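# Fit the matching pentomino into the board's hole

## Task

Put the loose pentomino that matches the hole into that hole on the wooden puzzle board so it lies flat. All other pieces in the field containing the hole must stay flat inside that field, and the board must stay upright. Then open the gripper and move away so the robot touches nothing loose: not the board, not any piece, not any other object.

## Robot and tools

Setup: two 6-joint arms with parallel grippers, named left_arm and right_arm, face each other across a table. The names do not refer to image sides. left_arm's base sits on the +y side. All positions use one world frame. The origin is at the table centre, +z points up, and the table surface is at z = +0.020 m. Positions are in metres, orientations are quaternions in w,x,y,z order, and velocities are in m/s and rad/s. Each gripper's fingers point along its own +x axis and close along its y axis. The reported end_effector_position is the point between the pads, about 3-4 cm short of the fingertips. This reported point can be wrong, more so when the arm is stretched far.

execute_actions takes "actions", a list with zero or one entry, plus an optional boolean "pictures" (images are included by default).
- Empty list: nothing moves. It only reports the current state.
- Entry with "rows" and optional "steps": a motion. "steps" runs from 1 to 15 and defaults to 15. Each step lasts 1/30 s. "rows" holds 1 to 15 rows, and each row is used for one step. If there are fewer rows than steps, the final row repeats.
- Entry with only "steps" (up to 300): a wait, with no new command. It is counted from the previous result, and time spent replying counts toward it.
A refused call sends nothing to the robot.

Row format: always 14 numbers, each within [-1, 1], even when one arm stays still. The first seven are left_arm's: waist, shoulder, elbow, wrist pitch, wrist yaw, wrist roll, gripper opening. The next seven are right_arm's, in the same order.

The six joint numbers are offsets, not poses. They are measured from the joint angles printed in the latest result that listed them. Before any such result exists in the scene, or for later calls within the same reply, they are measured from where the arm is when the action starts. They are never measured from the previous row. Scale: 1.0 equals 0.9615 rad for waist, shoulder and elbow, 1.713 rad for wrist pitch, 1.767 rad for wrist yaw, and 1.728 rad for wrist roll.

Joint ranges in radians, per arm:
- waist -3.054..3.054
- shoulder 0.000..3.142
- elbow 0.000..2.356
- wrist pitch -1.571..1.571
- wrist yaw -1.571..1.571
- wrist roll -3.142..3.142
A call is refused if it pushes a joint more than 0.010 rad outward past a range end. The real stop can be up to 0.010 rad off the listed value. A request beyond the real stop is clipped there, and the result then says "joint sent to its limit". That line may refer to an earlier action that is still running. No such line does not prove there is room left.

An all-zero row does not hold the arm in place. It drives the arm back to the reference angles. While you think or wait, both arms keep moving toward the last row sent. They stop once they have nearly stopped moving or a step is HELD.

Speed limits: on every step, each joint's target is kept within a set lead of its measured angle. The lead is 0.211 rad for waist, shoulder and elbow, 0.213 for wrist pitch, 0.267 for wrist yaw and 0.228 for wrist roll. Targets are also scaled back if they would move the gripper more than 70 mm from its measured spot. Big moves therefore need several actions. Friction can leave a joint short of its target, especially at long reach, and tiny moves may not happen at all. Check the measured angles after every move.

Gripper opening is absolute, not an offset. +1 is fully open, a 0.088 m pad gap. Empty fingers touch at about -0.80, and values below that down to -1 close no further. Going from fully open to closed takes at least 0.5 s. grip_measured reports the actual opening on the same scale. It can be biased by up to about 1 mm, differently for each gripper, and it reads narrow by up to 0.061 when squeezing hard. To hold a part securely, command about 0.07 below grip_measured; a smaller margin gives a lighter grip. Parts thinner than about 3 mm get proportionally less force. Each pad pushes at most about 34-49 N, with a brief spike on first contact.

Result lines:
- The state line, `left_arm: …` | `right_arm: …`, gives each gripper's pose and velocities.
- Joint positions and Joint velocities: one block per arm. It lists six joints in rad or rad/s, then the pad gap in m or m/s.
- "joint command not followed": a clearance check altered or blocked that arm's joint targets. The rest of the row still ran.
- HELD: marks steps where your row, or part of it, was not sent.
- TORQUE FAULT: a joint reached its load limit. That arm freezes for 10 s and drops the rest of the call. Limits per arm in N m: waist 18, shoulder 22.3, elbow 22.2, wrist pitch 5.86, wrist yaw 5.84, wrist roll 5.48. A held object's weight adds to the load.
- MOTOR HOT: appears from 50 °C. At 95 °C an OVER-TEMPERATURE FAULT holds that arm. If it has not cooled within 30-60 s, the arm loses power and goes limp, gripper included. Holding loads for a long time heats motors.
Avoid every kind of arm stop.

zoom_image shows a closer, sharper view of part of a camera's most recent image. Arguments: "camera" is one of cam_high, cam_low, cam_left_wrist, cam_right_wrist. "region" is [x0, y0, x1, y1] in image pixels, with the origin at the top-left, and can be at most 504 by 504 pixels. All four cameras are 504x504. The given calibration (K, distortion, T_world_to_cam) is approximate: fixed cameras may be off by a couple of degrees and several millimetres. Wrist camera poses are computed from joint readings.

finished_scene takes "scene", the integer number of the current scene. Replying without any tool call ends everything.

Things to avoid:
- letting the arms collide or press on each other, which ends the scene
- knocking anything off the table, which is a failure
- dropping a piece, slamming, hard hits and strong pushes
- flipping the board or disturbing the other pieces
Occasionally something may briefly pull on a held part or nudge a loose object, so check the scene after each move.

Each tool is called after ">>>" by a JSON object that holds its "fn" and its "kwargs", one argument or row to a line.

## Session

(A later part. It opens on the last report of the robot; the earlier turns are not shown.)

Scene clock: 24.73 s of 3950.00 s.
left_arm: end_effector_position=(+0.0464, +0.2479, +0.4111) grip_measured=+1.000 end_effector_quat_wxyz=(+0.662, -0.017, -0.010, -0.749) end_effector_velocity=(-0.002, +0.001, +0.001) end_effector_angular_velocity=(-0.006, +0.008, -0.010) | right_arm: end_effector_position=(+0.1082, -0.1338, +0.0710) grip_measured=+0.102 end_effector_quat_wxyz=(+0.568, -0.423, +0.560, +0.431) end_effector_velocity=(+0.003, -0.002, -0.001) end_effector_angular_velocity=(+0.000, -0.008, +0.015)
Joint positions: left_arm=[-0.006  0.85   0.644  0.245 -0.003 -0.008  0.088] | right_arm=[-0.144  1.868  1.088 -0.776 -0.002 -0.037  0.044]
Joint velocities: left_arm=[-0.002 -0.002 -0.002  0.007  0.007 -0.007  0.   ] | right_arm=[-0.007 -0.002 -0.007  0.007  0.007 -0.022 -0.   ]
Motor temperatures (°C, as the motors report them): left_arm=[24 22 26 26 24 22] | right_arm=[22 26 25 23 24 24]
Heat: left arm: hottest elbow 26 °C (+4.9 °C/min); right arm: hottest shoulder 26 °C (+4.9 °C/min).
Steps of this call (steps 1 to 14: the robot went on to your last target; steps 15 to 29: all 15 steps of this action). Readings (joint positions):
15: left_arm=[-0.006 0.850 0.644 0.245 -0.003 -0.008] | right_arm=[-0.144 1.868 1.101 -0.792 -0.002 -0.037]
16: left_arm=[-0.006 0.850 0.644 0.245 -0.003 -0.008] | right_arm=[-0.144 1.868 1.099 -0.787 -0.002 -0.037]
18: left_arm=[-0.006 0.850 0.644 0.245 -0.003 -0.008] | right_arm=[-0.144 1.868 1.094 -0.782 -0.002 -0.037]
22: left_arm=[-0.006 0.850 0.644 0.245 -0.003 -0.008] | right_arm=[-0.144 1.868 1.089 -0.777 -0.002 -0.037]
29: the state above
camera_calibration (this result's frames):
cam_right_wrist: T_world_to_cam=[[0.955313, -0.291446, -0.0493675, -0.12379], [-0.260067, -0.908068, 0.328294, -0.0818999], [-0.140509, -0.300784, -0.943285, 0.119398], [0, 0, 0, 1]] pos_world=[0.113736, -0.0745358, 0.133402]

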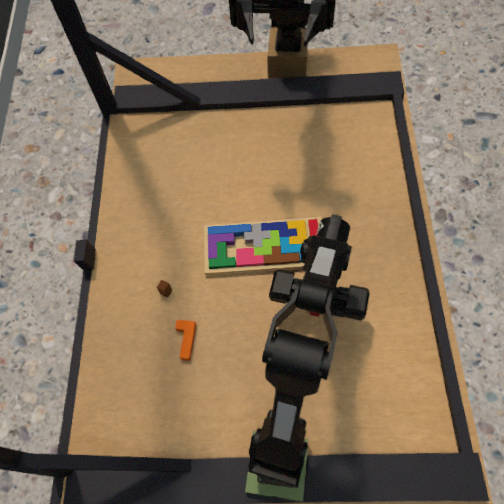

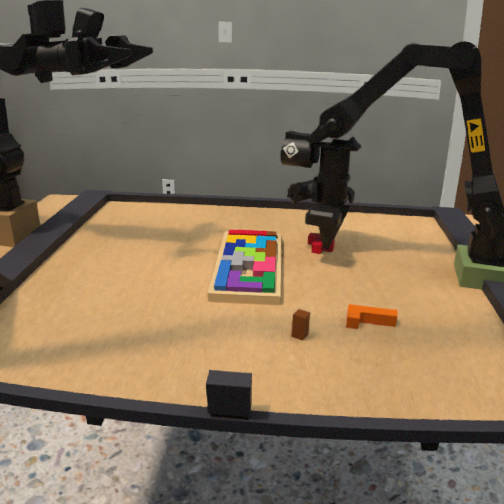

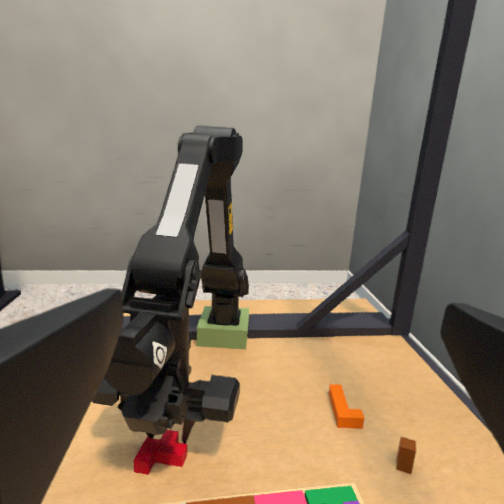

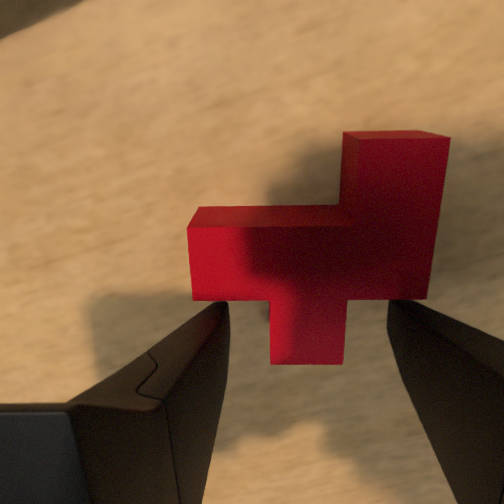

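>>> {"fn": "execute_actions", "kwargs": {
  "actions": [
    {"rows":[[0,0,0,0,0,0,1,0,0,0,0,0,0,-0.52]]}
  ]
}}

Scene clock: 28.87 s of 3950.00 s.
left_arm: end_effector_position=(+0.0464, +0.2479, +0.4111) grip_measured=+1.000 end_effector_quat_wxyz=(+0.662, -0.017, -0.010, -0.749) end_effector_velocity=(+0.003, +0.001, -0.001) end_effector_angular_velocity=(+0.005, +0.022, +0.019) | right_arm: end_effector_position=(+0.1082, -0.1339, +0.0710) grip_measured=-0.448 end_effector_quat_wxyz=(+0.568, -0.423, +0.560, +0.431) end_effector_velocity=(-0.001, -0.003, +0.003) end_effector_angular_velocity=(-0.009, +0.011, +0.005)
Joint positions: left_arm=[-0.006  0.85   0.644  0.245 -0.003 -0.008  0.088] | right_arm=[-0.144  1.868  1.088 -0.775 -0.002 -0.037  0.017]
Joint velocities: left_arm=[-0.002 -0.007 -0.002 -0.007 -0.022 -0.022  0.   ] | right_arm=[-0.002 -0.007  0.002 -0.022 -0.007 -0.007 -0.   ]
Motor temperatures (°C, as the motors report them): left_arm=[24 22 27 27 24 22] | right_arm=[22 26 26 23 24 24]
Heat: left arm: hottest elbow 27 °C (+6.2 °C/min); right arm: hottest shoulder 26 °C (+4.2 °C/min).
Steps of this call (steps 1 to 15: the robot went on to your last target; steps 16 to 90: nothing new was sent; then 0.63 s passed at rest; steps 91 to 105: all 15 steps of this action). Readings (joint positions):
91: left_arm=[-0.006 0.850 0.644 0.245 -0.003 -0.008] | right_arm=[-0.144 1.868 1.088 -0.775 -0.002 -0.037]
92: left_arm=[-0.006 0.850 0.644 0.245 -0.003 -0.008] | right_arm=[-0.144 1.868 1.088 -0.775 -0.002 -0.037]
94: left_arm=[-0.006 0.850 0.644 0.245 -0.003 -0.008] | right_arm=[-0.144 1.868 1.088 -0.775 -0.002 -0.037]
98: left_arm=[-0.006 0.850 0.644 0.245 -0.003 -0.008] | right_arm=[-0.144 1.868 1.088 -0.775 -0.002 -0.037]
105: the state above
camera_calibration (this result's frames):
cam_right_wrist: T_world_to_cam=[[0.955313, -0.291446, -0.0493675, -0.123794], [-0.260067, -0.908068, 0.328294, -0.0819194], [-0.140509, -0.300784, -0.943285, 0.119304], [0, 0, 0, 1]] pos_world=[0.11372, -0.0745829, 0.13332]

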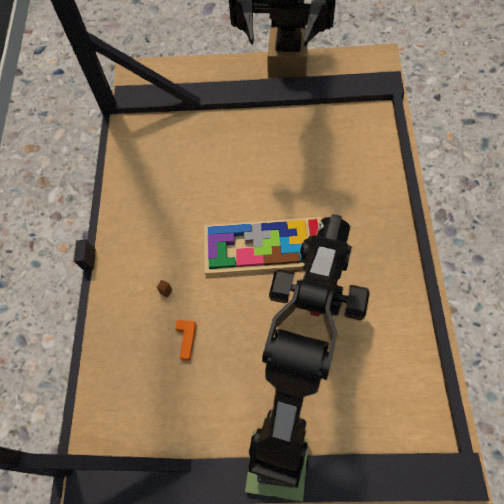

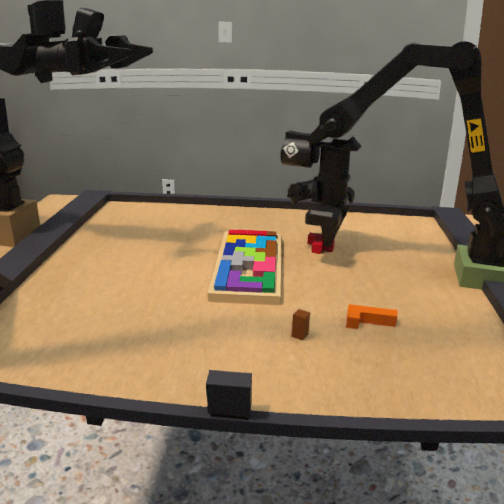

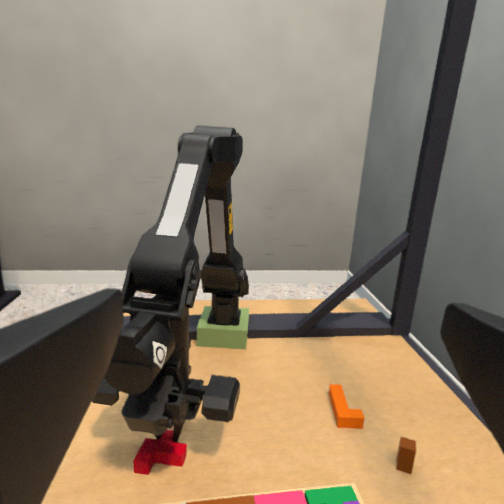

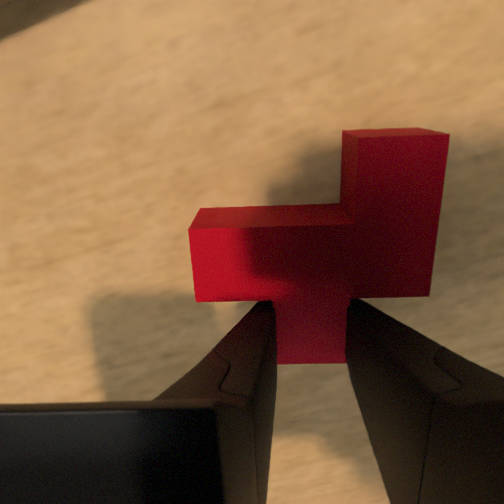

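>>> {"fn": "execute_actions", "kwargs": {
  "actions": [
    {"rows":[[0,0,0,0,0,0,1,0,-0.03,0.05,-0.045,0,0,-0.52],[0,0,0,0,0,0,1,0,-0.03,0.05,-0.045,0,0,-0.52],[0,0,0,0,0,0,1,0,-0.065,0.1,-0.09,0,0,-0.52],[0,0,0,0,0,0,1,0,-0.065,0.1,-0.09,0,0,-0.52],[0,0,0,0,0,0,1,0,-0.099,0.147,-0.137,0,0,-0.52],[0,0,0,0,0,0,1,0,-0.099,0.147,-0.137,0,0,-0.52],[0,0,0,0,0,0,1,0,-0.099,0.147,-0.137,0,-1,-0.52]]}
  ],
  "pictures": false
}}

>>> {"fn": "execute_actions", "kwargs": {
  "actions": [
    {"steps":15}
  ],
  "pictures": false
}}

Scene clock: 32.27 s of 3950.00 s.
left_arm: end_effector_position=(+0.0464, +0.2479, +0.4111) grip_measured=+1.000 end_effector_quat_wxyz=(+0.662, -0.017, -0.010, -0.749) end_effector_velocity=(+0.000, +0.000, -0.004) end_effector_angular_velocity=(+0.013, +0.006, +0.005) | right_arm: end_effector_position=(+0.1081, -0.1343, +0.1278) grip_measured=-0.448 end_effector_quat_wxyz=(+0.455, -0.541, +0.449, +0.546) end_effector_velocity=(-0.005, -0.016, +0.001) end_effector_angular_velocity=(-0.076, -0.001, +1.607)
Joint positions: left_arm=[-0.006  0.85   0.644  0.245 -0.003 -0.008  0.088] | right_arm=[-0.144  1.779  1.222 -1.003 -0.002 -0.494  0.017]
Joint velocities: left_arm=[-0.002 -0.002 -0.007 -0.007 -0.007 -0.007  0.   ] | right_arm=[ 0.002 -0.002  0.002 -0.081  0.007 -1.604 -0.   ]
Motor temperatures (°C, as the motors report them): left_arm=[24 22 27 27 24 22] | right_arm=[22 27 26 23 24 24]
Heat: left arm: hottest elbow 27 °C (+5.6 °C/min); right arm: hottest shoulder 27 °C (+5.6 °C/min).
From where the robot then was, a joint's target lay farther than a number of 1.0 reaches, so one or more steps of this call were cut to that.
Steps of this call (steps 1 to 15: the robot went on to your last target; steps 16 to 87: nothing new was sent; steps 88 to 102: all 15 steps of this action). Readings (joint positions):
88: left_arm=[-0.006 0.850 0.644 0.245 -0.003 -0.008] | right_arm=[-0.144 1.867 1.092 -0.783 -0.002 -0.037]
89: left_arm=[-0.006 0.850 0.644 0.245 -0.003 -0.008] | right_arm=[-0.144 1.867 1.100 -0.803 -0.002 -0.037]
91: left_arm=[-0.006 0.850 0.644 0.245 -0.003 -0.008] | right_arm=[-0.144 1.858 1.124 -0.856 -0.002 -0.037]
95: left_arm=[-0.006 0.850 0.644 0.245 -0.003 -0.008] | right_arm=[-0.144 1.806 1.193 -0.957 -0.002 -0.126]
102: the state above

Scene clock: 32.77 s of 3950.00 s.
left_arm: end_effector_position=(+0.0464, +0.2479, +0.4111) grip_measured=+1.000 end_effector_quat_wxyz=(+0.662, -0.017, -0.010, -0.749) end_effector_velocity=(+0.002, +0.000, -0.004) end_effector_angular_velocity=(+0.015, +0.021, +0.009) | right_arm: end_effector_position=(+0.1078, -0.1351, +0.1280) grip_measured=-0.448 end_effector_quat_wxyz=(+0.209, -0.675, +0.205, +0.677) end_effector_velocity=(-0.006, -0.004, +0.000) end_effector_angular_velocity=(-0.014, +0.017, +1.548)
Joint positions: left_arm=[-0.006  0.85   0.644  0.245 -0.003 -0.008  0.088] | right_arm=[-0.144  1.779  1.223 -1.008 -0.002 -1.288  0.017]
Joint velocities: left_arm=[ 0.002 -0.002 -0.007 -0.007 -0.007 -0.022  0.   ] | right_arm=[ 0.002 -0.002 -0.002 -0.022 -0.022 -1.546  0.   ]
Motor temperatures (°C, as the motors report them): left_arm=[24 22 27 27 24 22] | right_arm=[22 27 26 23 24 24]
Heat: left arm: hottest elbow 27 °C (+5.5 °C/min); right arm: hottest shoulder 27 °C (+5.5 °C/min).
Steps of this call (steps 1 to 15: the robot went on to your last target). Readings (joint positions):
1: left_arm=[-0.006 0.850 0.644 0.245 -0.003 -0.008] | right_arm=[-0.144 1.779 1.222 -1.004 -0.002 -0.547]
2: left_arm=[-0.006 0.850 0.644 0.245 -0.003 -0.008] | right_arm=[-0.144 1.779 1.222 -1.004 -0.002 -0.600]
4: left_arm=[-0.006 0.850 0.644 0.245 -0.003 -0.008] | right_arm=[-0.144 1.779 1.223 -1.006 -0.002 -0.705]
8: left_arm=[-0.006 0.850 0.644 0.245 -0.003 -0.008] | right_arm=[-0.144 1.779 1.223 -1.008 -0.002 -0.917]
15: the state above

>>> {"fn": "execute_actions", "kwargs": {
  "actions": [
    {"rows":[[0,0,0,0,0,0,1,0.04,0.0,0.1,-0.02,0,-1,-0.52],[0,0,0,0,0,0,1,0.07,0.03,0.16,-0.03,0,-1,-0.52],[0,0,0,0,0,0,1,0.1,0.07,0.22,-0.04,0,-1,-0.52],[0,0,0,0,0,0,1,0.13,0.11,0.28,-0.05,0,-1,-0.52],[0,0,0,0,0,0,1,0.16,0.15,0.34,-0.06,0,-1,-0.52],[0,0,0,0,0,0,1,0.19,0.19,0.4,-0.07,0,-1,-0.52],[0,0,0,0,0,0,1,0.22,0.23,0.46,-0.08,0,-1,-0.52],[0,0,0,0,0,0,1,0.25,0.27,0.52,-0.09,0,-1,-0.52],[0,0,0,0,0,0,1,0.28,0.31,0.58,-0.1,0,-1,-0.52],[0,0,0,0,0,0,1,0.31,0.35,0.64,-0.11,0,-1,-0.52],[0,0,0,0,0,0,1,0.34,0.39,0.7,-0.125,0,-1,-0.52],[0,0,0,0,0,0,1,0.37,0.43,0.76,-0.14,0,-1,-0.52],[0,0,0,0,0,0,1,0.4,0.47,0.82,-0.15,0,-1,-0.52],[0,0,0,0,0,0,1,0.43,0.51,0.88,-0.16,0,-1,-0.52],[0,0,0,0,0,0,1,0.445,0.55,0.93,-0.17,0,-1,-0.52]]}
  ],
  "pictures": false
}}

>>> {"fn": "execute_actions", "kwargs": {
  "actions": [
    {"steps":15}
  ],
  "pictures": false
}}

Scene clock: 34.47 s of 3950.00 s.
left_arm: end_effector_position=(+0.0464, +0.2479, +0.4111) grip_measured=+1.000 end_effector_quat_wxyz=(+0.662, -0.017, -0.010, -0.749) end_effector_velocity=(+0.000, +0.000, -0.002) end_effector_angular_velocity=(+0.008, +0.007, +0.005) | right_arm: end_effector_position=(-0.0006, -0.0059, +0.1557) grip_measured=-0.448 end_effector_quat_wxyz=(+0.323, +0.629, +0.354, -0.613) end_effector_velocity=(-0.356, +0.185, -0.097) end_effector_angular_velocity=(-0.250, -0.076, +2.372)
Joint positions: left_arm=[-0.006  0.85   0.644  0.245 -0.003 -0.008  0.088] | right_arm=[ 0.195  2.163  1.876 -1.235  0.    -2.541  0.017]
Joint velocities: left_arm=[-0.002 -0.002 -0.002 -0.007 -0.007 -0.007  0.   ] | right_arm=[ 0.813  1.126  1.409 -0.535 -0.007 -1.56  -0.   ]
Motor temperatures (°C, as the motors report them): left_arm=[24 22 27 27 24 22] | right_arm=[22 27 26 23 24 24]
Heat: left arm: hottest elbow 27 °C (+5.2 °C/min); right arm: hottest shoulder 27 °C (+5.2 °C/min).
Steps of this call (steps 1 to 36: the robot went on to your last target; steps 37 to 51: all 15 steps of this action). Readings (joint positions):
37: left_arm=[-0.006 0.850 0.644 0.245 -0.003 -0.008] | right_arm=[-0.143 1.779 1.232 -1.017 -0.001 -1.799]
38: left_arm=[-0.006 0.850 0.644 0.245 -0.003 -0.008] | right_arm=[-0.136 1.782 1.252 -1.031 -0.000 -1.856]
40: left_arm=[-0.006 0.850 0.644 0.245 -0.003 -0.008] | right_arm=[-0.104 1.803 1.329 -1.054 0.000 -1.962]
44: left_arm=[-0.006 0.850 0.644 0.245 -0.003 -0.008] | right_arm=[-0.001 1.903 1.538 -1.106 0.000 -2.173]
51: the state above

Scene clock: 34.97 s of 3950.00 s.
left_arm: end_effector_position=(+0.0464, +0.2479, +0.4111) grip_measured=+1.000 end_effector_quat_wxyz=(+0.662, -0.017, -0.010, -0.749) end_effector_velocity=(+0.000, -0.001, -0.003) end_effector_angular_velocity=(+0.013, +0.006, +0.005) | right_arm: end_effector_position=(-0.0431, +0.0268, +0.1652) grip_measured=-0.448 end_effector_quat_wxyz=(+0.465, +0.526, +0.522, -0.485) end_effector_velocity=(+0.000, -0.002, -0.019) end_effector_angular_velocity=(-0.050, -0.011, +0.122)
Joint positions: left_arm=[-0.006  0.85   0.644  0.245 -0.003 -0.008  0.088] | right_arm=[ 0.284  2.283  2.108 -1.296 -0.004 -3.002  0.017]
Joint velocities: left_arm=[-0.002  0.002 -0.002 -0.007 -0.007 -0.007  0.   ] | right_arm=[-0.002  0.042 -0.002 -0.007 -0.007 -0.125  0.   ]
Motor temperatures (°C, as the motors report them): left_arm=[24 22 27 27 24 22] | right_arm=[22 27 26 23 24 24]
Heat: left arm: hottest elbow 27 °C (+5.1 °C/min); right arm: hottest shoulder 27 °C (+5.1 °C/min).
Steps of this call (steps 1 to 15: the robot went on to your last target). Readings (joint positions):
1: left_arm=[-0.006 0.850 0.644 0.245 -0.003 -0.008] | right_arm=[0.222 2.197 1.923 -1.251 -0.001 -2.594]
2: left_arm=[-0.006 0.850 0.644 0.245 -0.003 -0.008] | right_arm=[0.244 2.226 1.966 -1.262 -0.002 -2.647]
4: left_arm=[-0.006 0.850 0.644 0.245 -0.003 -0.008] | right_arm=[0.274 2.263 2.027 -1.275 -0.004 -2.751]
8: left_arm=[-0.006 0.850 0.644 0.245 -0.003 -0.008] | right_arm=[0.286 2.276 2.086 -1.290 -0.004 -2.925]
15: the state above

>>> {"fn": "execute_actions", "kwargs": {
  "actions": [
    {"rows":[[0,0,0,0,0,0,1,0,0.04,0.05,-0.01,0,-0.036,-0.52],[0,0,0,0,0,0,1,0,0.08,0.08,-0.02,0,-0.036,-0.52],[0,0,0,0,0,0,1,0,0.12,0.11,-0.03,0,-0.036,-0.52],[0,0,0,0,0,0,1,0,0.16,0.14,-0.04,0,-0.036,-0.52],[0,0,0,0,0,0,1,0,0.2,0.167,-0.04,0,-0.036,-0.52]]}
  ]
}}

Scene clock: 36.43 s of 3950.00 s.
left_arm: end_effector_position=(+0.0464, +0.2479, +0.4111) grip_measured=+1.000 end_effector_quat_wxyz=(+0.662, -0.017, -0.010, -0.749) end_effector_velocity=(+0.000, +0.000, -0.002) end_effector_angular_velocity=(+0.008, +0.007, +0.005) | right_arm: end_effector_position=(-0.0445, +0.0385, +0.1242) grip_measured=-0.448 end_effector_quat_wxyz=(+0.507, +0.491, +0.511, -0.491) end_effector_velocity=(-0.005, +0.021, +0.031) end_effector_angular_velocity=(+0.107, +0.034, +0.020)
Joint positions: left_arm=[-0.006  0.85   0.644  0.245 -0.003 -0.008  0.088] | right_arm=[ 0.284  2.457  2.253 -1.362 -0.004 -3.061  0.017]
Joint velocities: left_arm=[-0.002 -0.002 -0.002 -0.007 -0.007 -0.007  0.   ] | right_arm=[-0.002 -0.007  0.11  -0.007 -0.022 -0.022 -0.   ]
Motor temperatures (°C, as the motors report them): left_arm=[24 22 28 27 24 22] | right_arm=[22 27 26 23 24 24]
Heat: left arm: hottest elbow 28 °C (+6.6 °C/min); right arm: hottest shoulder 27 °C (+4.9 °C/min).
Steps of this call (steps 1 to 29: the robot went on to your last target; steps 30 to 44: all 15 steps of this action). Readings (joint positions):
30: left_arm=[-0.006 0.850 0.644 0.245 -0.003 -0.008] | right_arm=[0.284 2.288 2.114 -1.301 -0.004 -3.020]
31: left_arm=[-0.006 0.850 0.644 0.245 -0.003 -0.008] | right_arm=[0.284 2.296 2.127 -1.309 -0.004 -3.031]
33: left_arm=[-0.006 0.850 0.644 0.245 -0.003 -0.008] | right_arm=[0.284 2.327 2.169 -1.325 -0.004 -3.045]
37: left_arm=[-0.006 0.850 0.644 0.245 -0.003 -0.008] | right_arm=[0.284 2.411 2.237 -1.349 -0.004 -3.057]
44: the state above
camera_calibration (this result's frames):
cam_right_wrist: T_world_to_cam=[[-0.99898, -0.0133098, -0.0431517, -0.0234444], [-0.0274744, 0.937508, 0.346877, -0.0455983], [0.0358382, 0.347708, -0.936918, 0.181962], [0, 0, 0, 1]] pos_world=[-0.0311944, -0.0208329, 0.185289]

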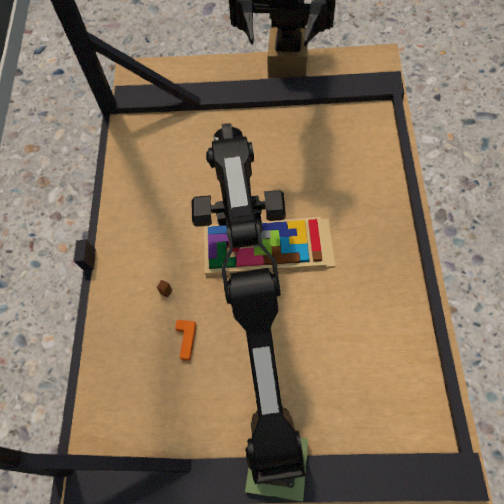

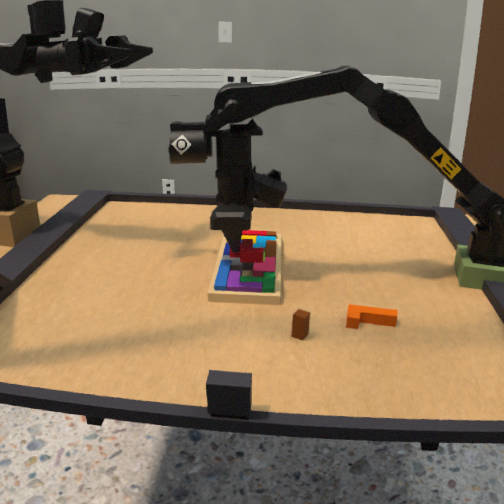

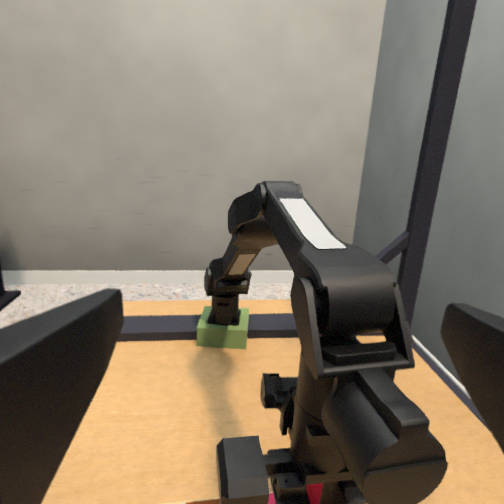

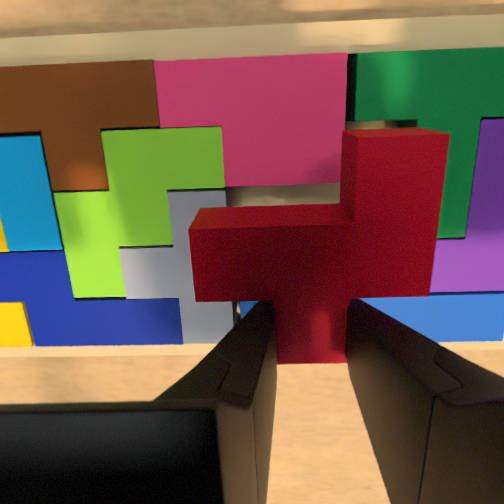

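>>> {"fn": "execute_actions", "kwargs": {
  "actions": [
    {"rows":[[0,0,0,0,0,0,1,0.012,-0.04,-0.03,0.012,0,0,-0.52],[0,0,0,0,0,0,1,0.012,-0.04,-0.03,0.012,0,0,-0.52],[0,0,0,0,0,0,1,0.012,-0.04,-0.03,0.012,0,0,-0.52],[0,0,0,0,0,0,1,0.012,-0.04,-0.05,0.018,0,0,-0.52],[0,0,0,0,0,0,1,0.012,-0.04,-0.075,0.025,0,0,-0.52]]}
  ]
}}

Scene clock: 38.57 s of 3950.00 s.
left_arm: end_effector_position=(+0.0464, +0.2479, +0.4111) grip_measured=+1.000 end_effector_quat_wxyz=(+0.662, -0.017, -0.010, -0.749) end_effector_velocity=(+0.003, +0.001, -0.003) end_effector_angular_velocity=(+0.008, +0.007, +0.019) | right_arm: end_effector_position=(-0.0484, +0.0346, +0.1175) grip_measured=-0.448 end_effector_quat_wxyz=(+0.510, +0.488, +0.513, -0.489) end_effector_velocity=(+0.003, -0.001, +0.003) end_effector_angular_velocity=(+0.006, +0.008, +0.015)
Joint positions: left_arm=[-0.006  0.85   0.644  0.245 -0.003 -0.008  0.088] | right_arm=[ 0.293  2.438  2.192 -1.322 -0.004 -3.062  0.017]
Joint velocities: left_arm=[-0.002 -0.007 -0.007 -0.007 -0.022 -0.007  0.   ] | right_arm=[-0.007 -0.017 -0.017  0.007 -0.007 -0.022 -0.   ]
Motor temperatures (°C, as the motors report them): left_arm=[24 22 28 27 24 22] | right_arm=[22 28 26 23 24 24]
Heat: left arm: hottest elbow 28 °C (+6.2 °C/min); right arm: hottest shoulder 28 °C (+6.2 °C/min).
Steps of this call (steps 1 to 15: the robot went on to your last target; steps 16 to 49: nothing new was sent; steps 50 to 64: all 15 steps of this action). Readings (joint positions):
50: left_arm=[-0.006 0.850 0.644 0.245 -0.003 -0.008] | right_arm=[0.284 2.456 2.261 -1.362 -0.004 -3.062]
51: left_arm=[-0.006 0.850 0.644 0.245 -0.003 -0.008] | right_arm=[0.284 2.455 2.256 -1.358 -0.004 -3.062]
53: left_arm=[-0.006 0.850 0.644 0.245 -0.003 -0.008] | right_arm=[0.287 2.450 2.245 -1.349 -0.004 -3.062]
57: left_arm=[-0.006 0.850 0.644 0.245 -0.003 -0.008] | right_arm=[0.292 2.439 2.208 -1.331 -0.004 -3.062]
64: the state above
camera_calibration (this result's frames):
cam_right_wrist: T_world_to_cam=[[-0.99879, -0.0232825, -0.0433097, -0.0273209], [-0.0368383, 0.937713, 0.345453, -0.0400467], [0.032569, 0.346631, -0.937436, 0.177198], [0, 0, 0, 1]] pos_world=[-0.0345343, -0.0245061, 0.178763]

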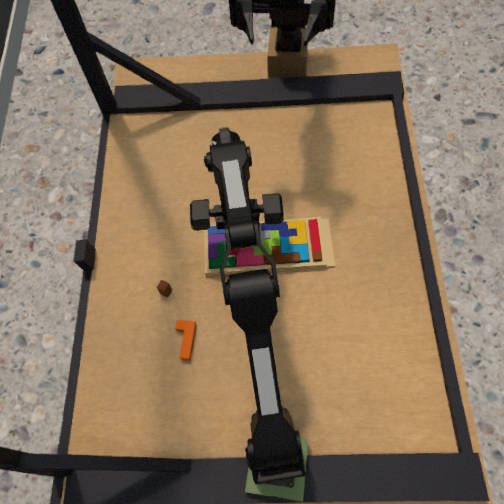

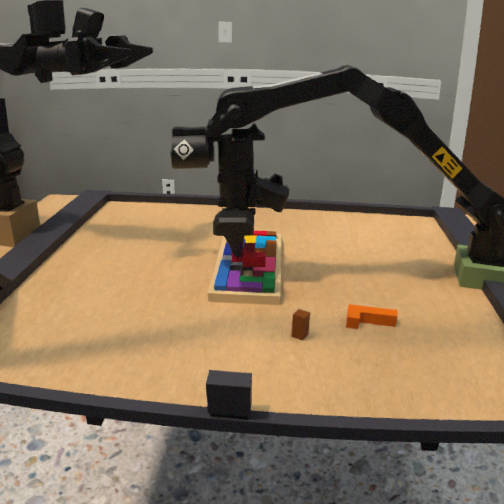

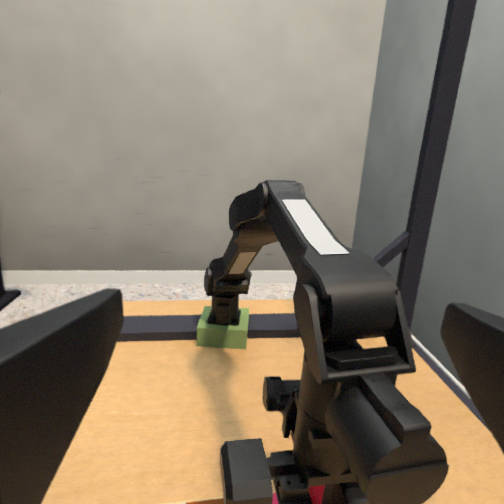

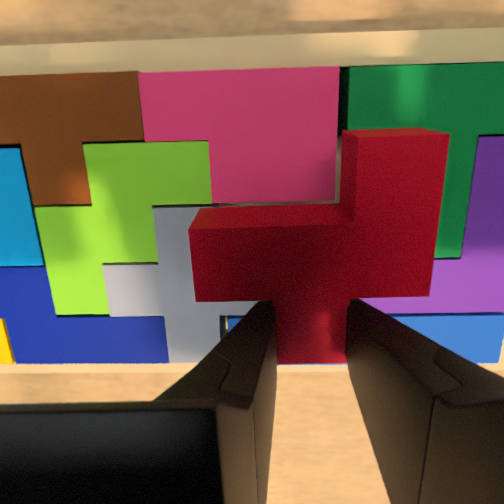

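>>> {"fn": "execute_actions", "kwargs": {
  "actions": [
    {"rows":[[0,0,0,0,0,0,1,-0.004,0,-0.015,0.008,0,0,-0.52],[0,0,0,0,0,0,1,-0.004,0,-0.015,0.008,0,0,-0.52],[0,0,0,0,0,0,1,-0.004,0,-0.015,0.008,0,0,-0.52],[0,0,0,0,0,0,1,-0.004,0,-0.03,0.017,0,0,-0.52]]}
  ]
}}

>>> {"fn": "zoom_image", "kwargs": {
  "camera": "cam_low",
  "region": [200, 210, 300, 310]
}}

Scene clock: 39.97 s of 3950.00 s.
left_arm: end_effector_position=(+0.0464, +0.2479, +0.4111) grip_measured=+1.000 end_effector_quat_wxyz=(+0.662, -0.017, -0.010, -0.749) end_effector_velocity=(+0.000, +0.000, -0.005) end_effector_angular_velocity=(+0.023, +0.005, +0.005) | right_arm: end_effector_position=(-0.0483, +0.0366, +0.1142) grip_measured=-0.448 end_effector_quat_wxyz=(+0.506, +0.491, +0.516, -0.487) end_effector_velocity=(+0.000, -0.003, -0.001) end_effector_angular_velocity=(-0.013, +0.006, +0.005)
Joint positions: left_arm=[-0.006  0.85   0.644  0.245 -0.003 -0.008  0.088] | right_arm=[ 0.292  2.435  2.174 -1.295 -0.004 -3.062  0.017]
Joint velocities: left_arm=[-0.002 -0.002 -0.002 -0.022 -0.007 -0.007  0.   ] | right_arm=[-0.002 -0.002 -0.007 -0.007 -0.007 -0.007 -0.   ]
Motor temperatures (°C, as the motors report them): left_arm=[24 22 28 28 24 22] | right_arm=[22 29 26 23 24 24]
Heat: left arm: hottest elbow 28 °C (+6.0 °C/min); right arm: hottest shoulder 29 °C (+7.5 °C/min).
Steps of this call (steps 1 to 15: the robot went on to your last target; steps 16 to 27: nothing new was sent; steps 28 to 42: all 15 steps of this action). Readings (joint positions):
28: left_arm=[-0.006 0.850 0.644 0.245 -0.003 -0.008] | right_arm=[0.293 2.435 2.190 -1.320 -0.004 -3.062]
29: left_arm=[-0.006 0.850 0.644 0.245 -0.003 -0.008] | right_arm=[0.293 2.435 2.190 -1.317 -0.004 -3.062]
31: left_arm=[-0.006 0.850 0.644 0.245 -0.003 -0.008] | right_arm=[0.293 2.435 2.187 -1.311 -0.004 -3.062]
35: left_arm=[-0.006 0.850 0.644 0.245 -0.003 -0.008] | right_arm=[0.293 2.435 2.177 -1.300 -0.004 -3.062]
42: the state above
camera_calibration (this result's frames):
cam_right_wrist: T_world_to_cam=[[-0.998868, -0.0220352, -0.0421454, -0.0274906], [-0.0356251, 0.933757, 0.356131, -0.0417795], [0.0315061, 0.357229, -0.933485, 0.17243], [0, 0, 0, 1]] pos_world=[-0.0343805, -0.0231909, 0.174681]

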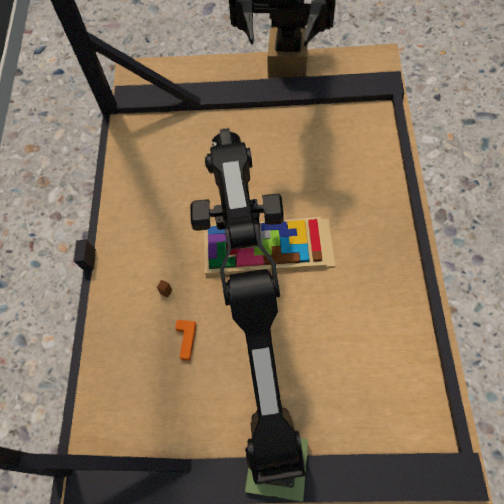

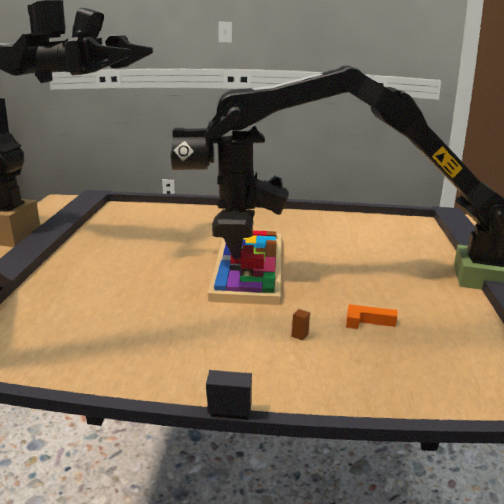

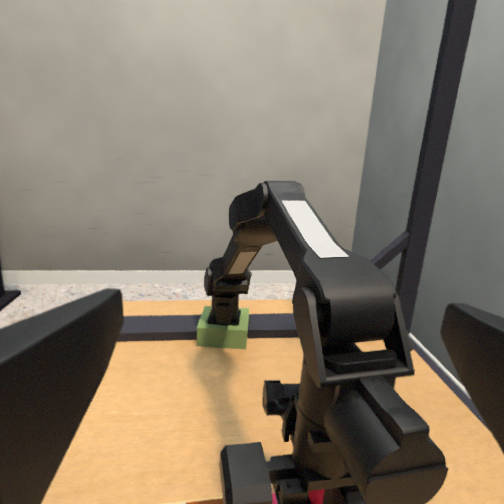

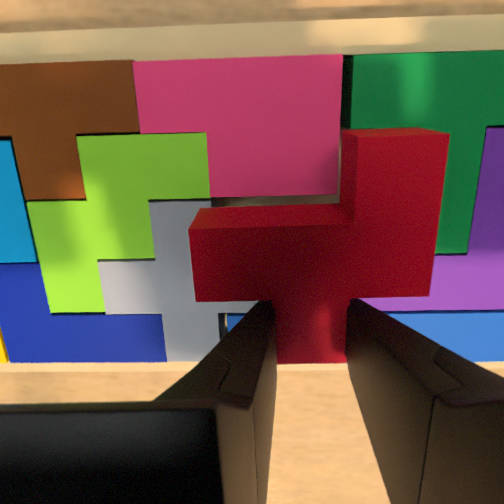

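Region (200, 210, 300, 310) of cam_low's 504x504 image, scaled by 5.040, with more detail than that image has.

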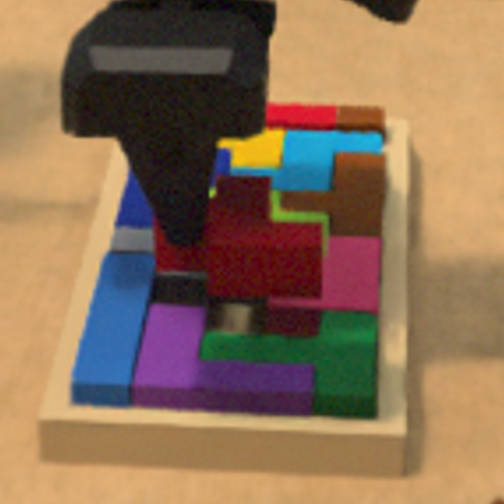

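>>> {"fn": "execute_actions", "kwargs": {
  "actions": [
    {"rows":[[0,0,0,0,0,0,1,0,0,-0.015,0,0,0,-0.52]],"steps":12}
  ]
}}

Scene clock: 41.40 s of 3950.00 s.
left_arm: end_effector_position=(+0.0464, +0.2479, +0.4111) grip_measured=+1.000 end_effector_quat_wxyz=(+0.662, -0.017, -0.010, -0.749) end_effector_velocity=(-0.002, +0.000, -0.008) end_effector_angular_velocity=(+0.028, +0.004, -0.010) | right_arm: end_effector_position=(-0.0482, +0.0359, +0.1131) grip_measured=-0.448 end_effector_quat_wxyz=(+0.507, +0.490, +0.515, -0.487) end_effector_velocity=(-0.001, -0.005, +0.000) end_effector_angular_velocity=(-0.024, +0.019, +0.005)
Joint positions: left_arm=[-0.006  0.85   0.644  0.245 -0.003 -0.008  0.088] | right_arm=[ 0.292  2.435  2.169 -1.294 -0.004 -3.062  0.017]
Joint velocities: left_arm=[-0.002 -0.002 -0.007 -0.022  0.007 -0.007  0.   ] | right_arm=[-0.002 -0.002 -0.002 -0.022 -0.022 -0.007 -0.   ]
Motor temperatures (°C, as the motors report them): left_arm=[24 22 28 28 24 22] | right_arm=[22 29 26 23 24 24]
Heat: left arm: hottest elbow 28 °C (+5.8 °C/min); right arm: hottest shoulder 29 °C (+7.2 °C/min).
Steps of this call (steps 1 to 15: the robot went on to your last target; steps 16 to 31: nothing new was sent; steps 32 to 43: all 12 steps of this action). Readings (joint positions):
32: left_arm=[-0.006 0.850 0.644 0.245 -0.003 -0.008] | right_arm=[0.292 2.435 2.173 -1.294 -0.004 -3.062]
33: left_arm=[-0.006 0.850 0.644 0.245 -0.003 -0.008] | right_arm=[0.292 2.435 2.172 -1.294 -0.004 -3.062]
35: left_arm=[-0.006 0.850 0.644 0.245 -0.003 -0.008] | right_arm=[0.292 2.435 2.171 -1.294 -0.004 -3.062]
39: left_arm=[-0.006 0.850 0.644 0.245 -0.003 -0.008] | right_arm=[0.292 2.435 2.169 -1.294 -0.004 -3.062]
43: the state above
camera_calibration (this result's frames):
cam_right_wrist: T_world_to_cam=[[-0.99885, -0.0221794, -0.0424953, -0.0274111], [-0.0357761, 0.934965, 0.352932, -0.0403677], [0.0319037, 0.354047, -0.934683, 0.171973], [0, 0, 0, 1]] pos_world=[-0.0343104, -0.0237522, 0.173823]

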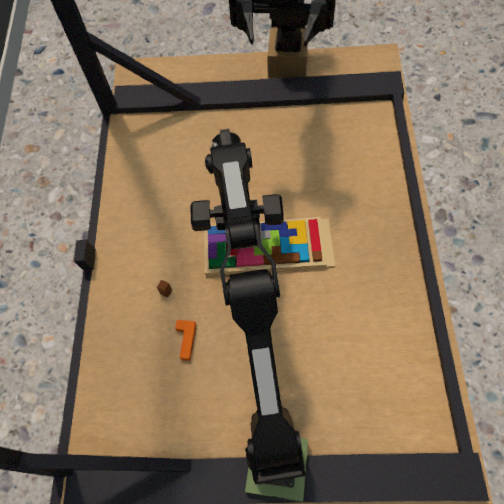

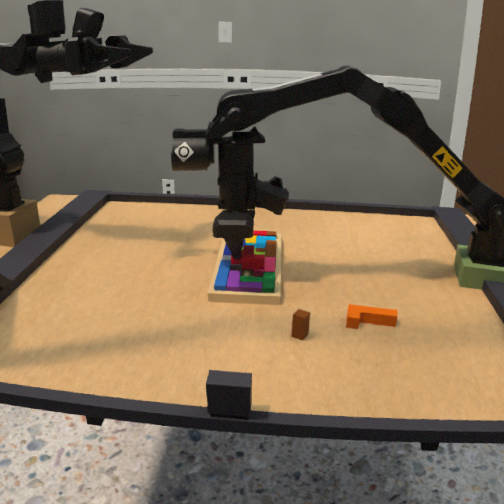

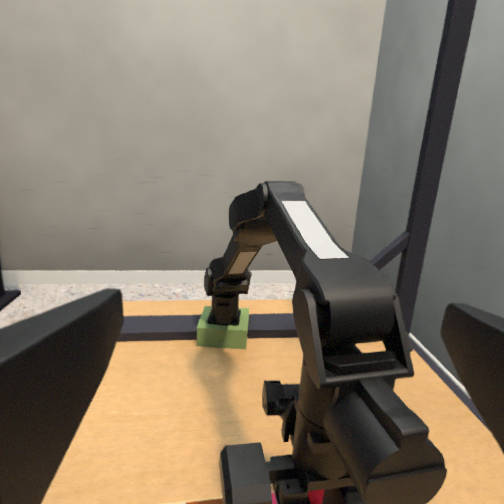

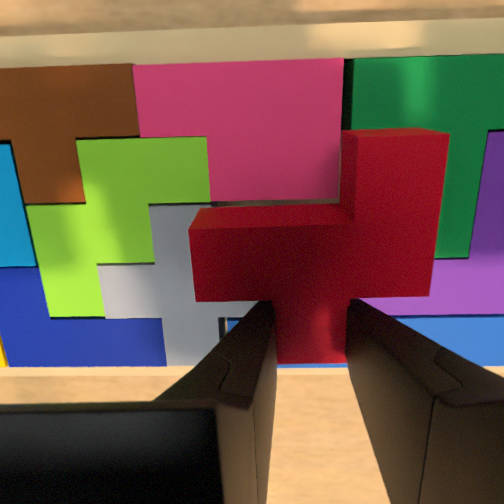

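>>> {"fn": "execute_actions", "kwargs": {
  "actions": [
    {"rows":[[0,0,0,0,0,0,1,0,0,-0.014,0,0,0,-0.52]],"steps":12}
  ]
}}

Scene clock: 42.20 s of 3950.00 s.
left_arm: end_effector_position=(+0.0464, +0.2479, +0.4111) grip_measured=+1.000 end_effector_quat_wxyz=(+0.662, -0.017, -0.010, -0.749) end_effector_velocity=(+0.002, +0.000, -0.002) end_effector_angular_velocity=(+0.008, +0.007, +0.009) | right_arm: end_effector_position=(-0.0481, +0.0351, +0.1122) grip_measured=-0.448 end_effector_quat_wxyz=(+0.508, +0.489, +0.514, -0.488) end_effector_velocity=(+0.000, -0.002, +0.003) end_effector_angular_velocity=(-0.003, +0.007, +0.005)
Joint positions: left_arm=[-0.006  0.85   0.644  0.245 -0.003 -0.008  0.088] | right_arm=[ 0.292  2.435  2.166 -1.294 -0.004 -3.062  0.017]
Joint velocities: left_arm=[ 0.002 -0.002 -0.002 -0.007 -0.007 -0.007  0.   ] | right_arm=[-0.002 -0.007 -0.002 -0.007 -0.007 -0.007  0.   ]
Motor temperatures (°C, as the motors report them): left_arm=[24 22 28 28 24 22] | right_arm=[22 30 26 23 24 24]
Heat: left arm: hottest elbow 28 °C (+5.7 °C/min); right arm: hottest shoulder 30 °C (+8.5 °C/min).
Steps of this call (steps 1 to 12: the robot went on to your last target; steps 13 to 24: all 12 steps of this action). Readings (joint positions):
13: left_arm=[-0.006 0.850 0.644 0.245 -0.003 -0.008] | right_arm=[0.292 2.435 2.169 -1.294 -0.004 -3.062]
14: left_arm=[-0.006 0.850 0.644 0.245 -0.003 -0.008] | right_arm=[0.292 2.435 2.168 -1.294 -0.004 -3.062]
16: left_arm=[-0.006 0.850 0.644 0.245 -0.003 -0.008] | right_arm=[0.292 2.435 2.167 -1.294 -0.004 -3.062]
20: left_arm=[-0.006 0.850 0.644 0.245 -0.003 -0.008] | right_arm=[0.292 2.435 2.166 -1.294 -0.004 -3.062]
24: the state above
camera_calibration (this result's frames):
cam_right_wrist: T_world_to_cam=[[-0.998832, -0.0223248, -0.0428446, -0.0273243], [-0.0359256, 0.936162, 0.34973, -0.0390293], [0.0323019, 0.350861, -0.93587, 0.17169], [0, 0, 0, 1]] pos_world=[-0.0342405, -0.0243116, 0.173159]

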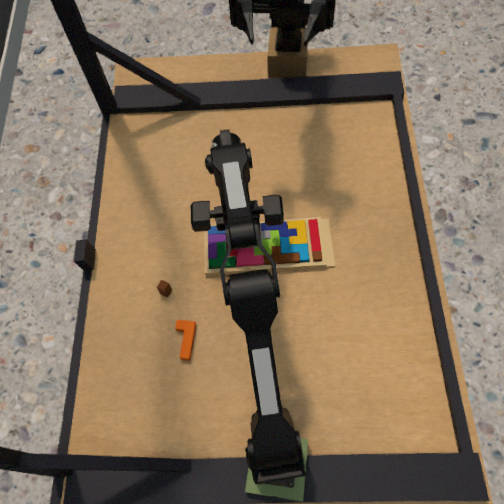

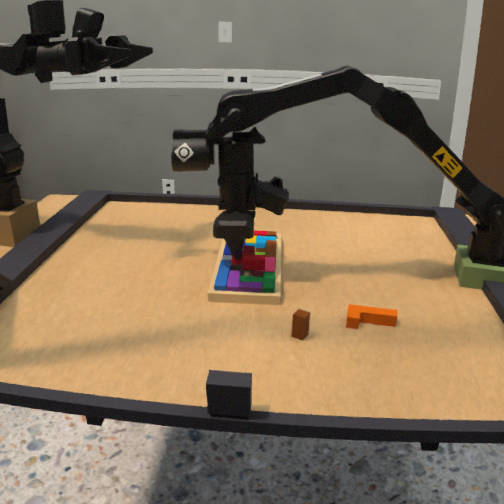

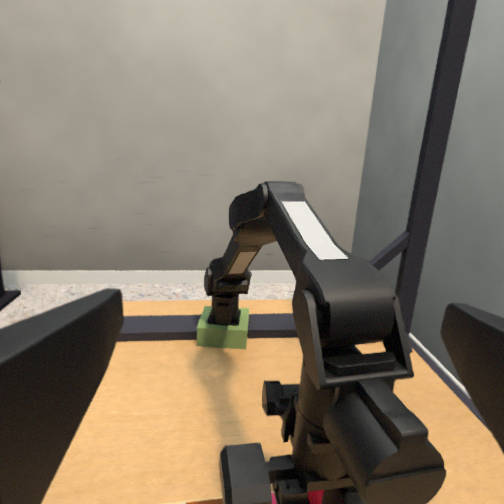

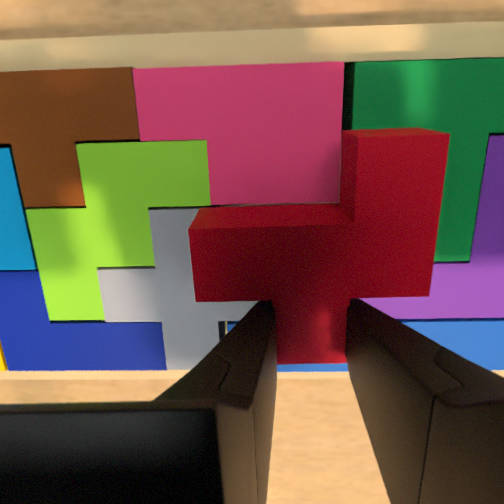

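>>> {"fn": "execute_actions", "kwargs": {
  "actions": [
    {"rows":[[0,0,0,0,0,0,1,0,0,-0.018,0.007,0,0,-0.52],[0,0,0,0,0,0,1,0,0,-0.018,0.007,0,0,-0.52],[0,0,0,0,0,0,1,0,0,-0.018,0.007,0,0,-0.52],[0,0,0,0,0,0,1,0,0,-0.027,0.011,0,0,-0.52]],"steps":13}
  ]
}}

>>> {"fn": "zoom_image", "kwargs": {
  "camera": "cam_low",
  "region": [200, 210, 300, 310]
}}

Scene clock: 43.27 s of 3950.00 s.
left_arm: end_effector_position=(+0.0464, +0.2479, +0.4111) grip_measured=+1.000 end_effector_quat_wxyz=(+0.662, -0.017, -0.010, -0.749) end_effector_velocity=(-0.001, -0.000, -0.000) end_effector_angular_velocity=(+0.000, +0.022, -0.001) | right_arm: end_effector_position=(-0.0481, +0.0353, +0.1084) grip_measured=-0.448 end_effector_quat_wxyz=(+0.508, +0.490, +0.514, -0.488) end_effector_velocity=(-0.002, -0.004, -0.003) end_effector_angular_velocity=(-0.018, +0.005, +0.024)
Joint positions: left_arm=[-0.006  0.85   0.644  0.245 -0.003 -0.008  0.088] | right_arm=[ 0.292  2.435  2.151 -1.277 -0.004 -3.062  0.017]
Joint velocities: left_arm=[-0.007  0.002 -0.002  0.007 -0.007 -0.022  0.   ] | right_arm=[ 0.002  0.002 -0.007 -0.007 -0.007 -0.022  0.   ]
Motor temperatures (°C, as the motors report them): left_arm=[24 23 28 28 24 22] | right_arm=[22 30 26 23 24 24]
Heat: left arm: hottest elbow 28 °C (+5.5 °C/min); right arm: hottest shoulder 30 °C (+8.3 °C/min).
Steps of this call (steps 1 to 15: the robot went on to your last target; steps 16 to 19: nothing new was sent; steps 20 to 32: all 13 steps of this action). Readings (joint positions):
20: left_arm=[-0.006 0.850 0.644 0.245 -0.003 -0.008] | right_arm=[0.292 2.435 2.165 -1.293 -0.004 -3.062]
21: left_arm=[-0.006 0.850 0.644 0.245 -0.003 -0.008] | right_arm=[0.292 2.435 2.164 -1.292 -0.004 -3.062]
23: left_arm=[-0.006 0.850 0.644 0.245 -0.003 -0.008] | right_arm=[0.292 2.435 2.160 -1.286 -0.004 -3.062]
27: left_arm=[-0.006 0.850 0.644 0.245 -0.003 -0.008] | right_arm=[0.292 2.435 2.153 -1.280 -0.004 -3.062]
32: the state above
camera_calibration (this result's frames):
cam_right_wrist: T_world_to_cam=[[-0.99884, -0.02226, -0.0426894, -0.027528], [-0.0358593, 0.935631, 0.351154, -0.037997], [0.0321249, 0.352277, -0.935344, 0.167912], [0, 0, 0, 1]] pos_world=[-0.0342528, -0.024213, 0.169223]

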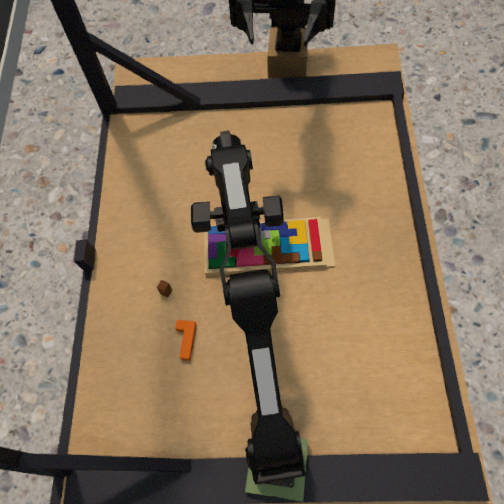

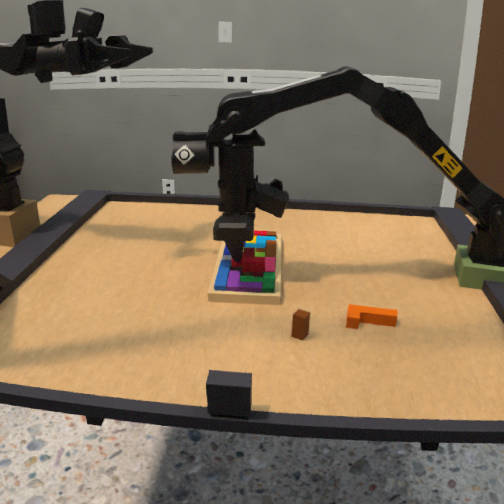

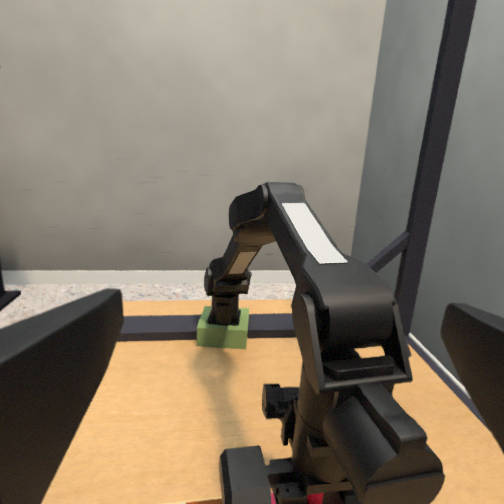

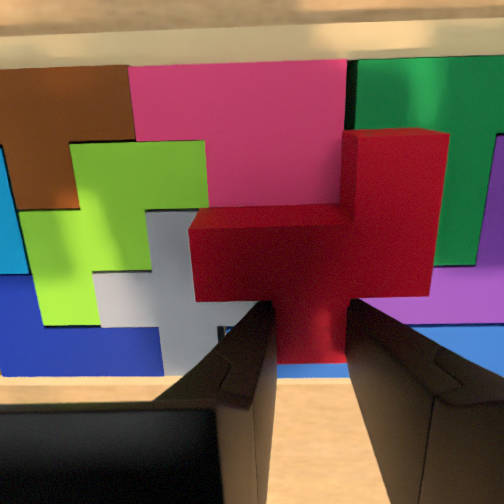

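Region (200, 210, 300, 310) of cam_low's 504x504 image, scaled by 5.040, with more detail than that image has.

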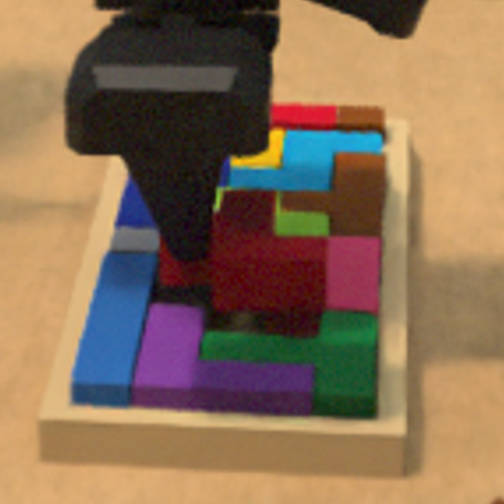

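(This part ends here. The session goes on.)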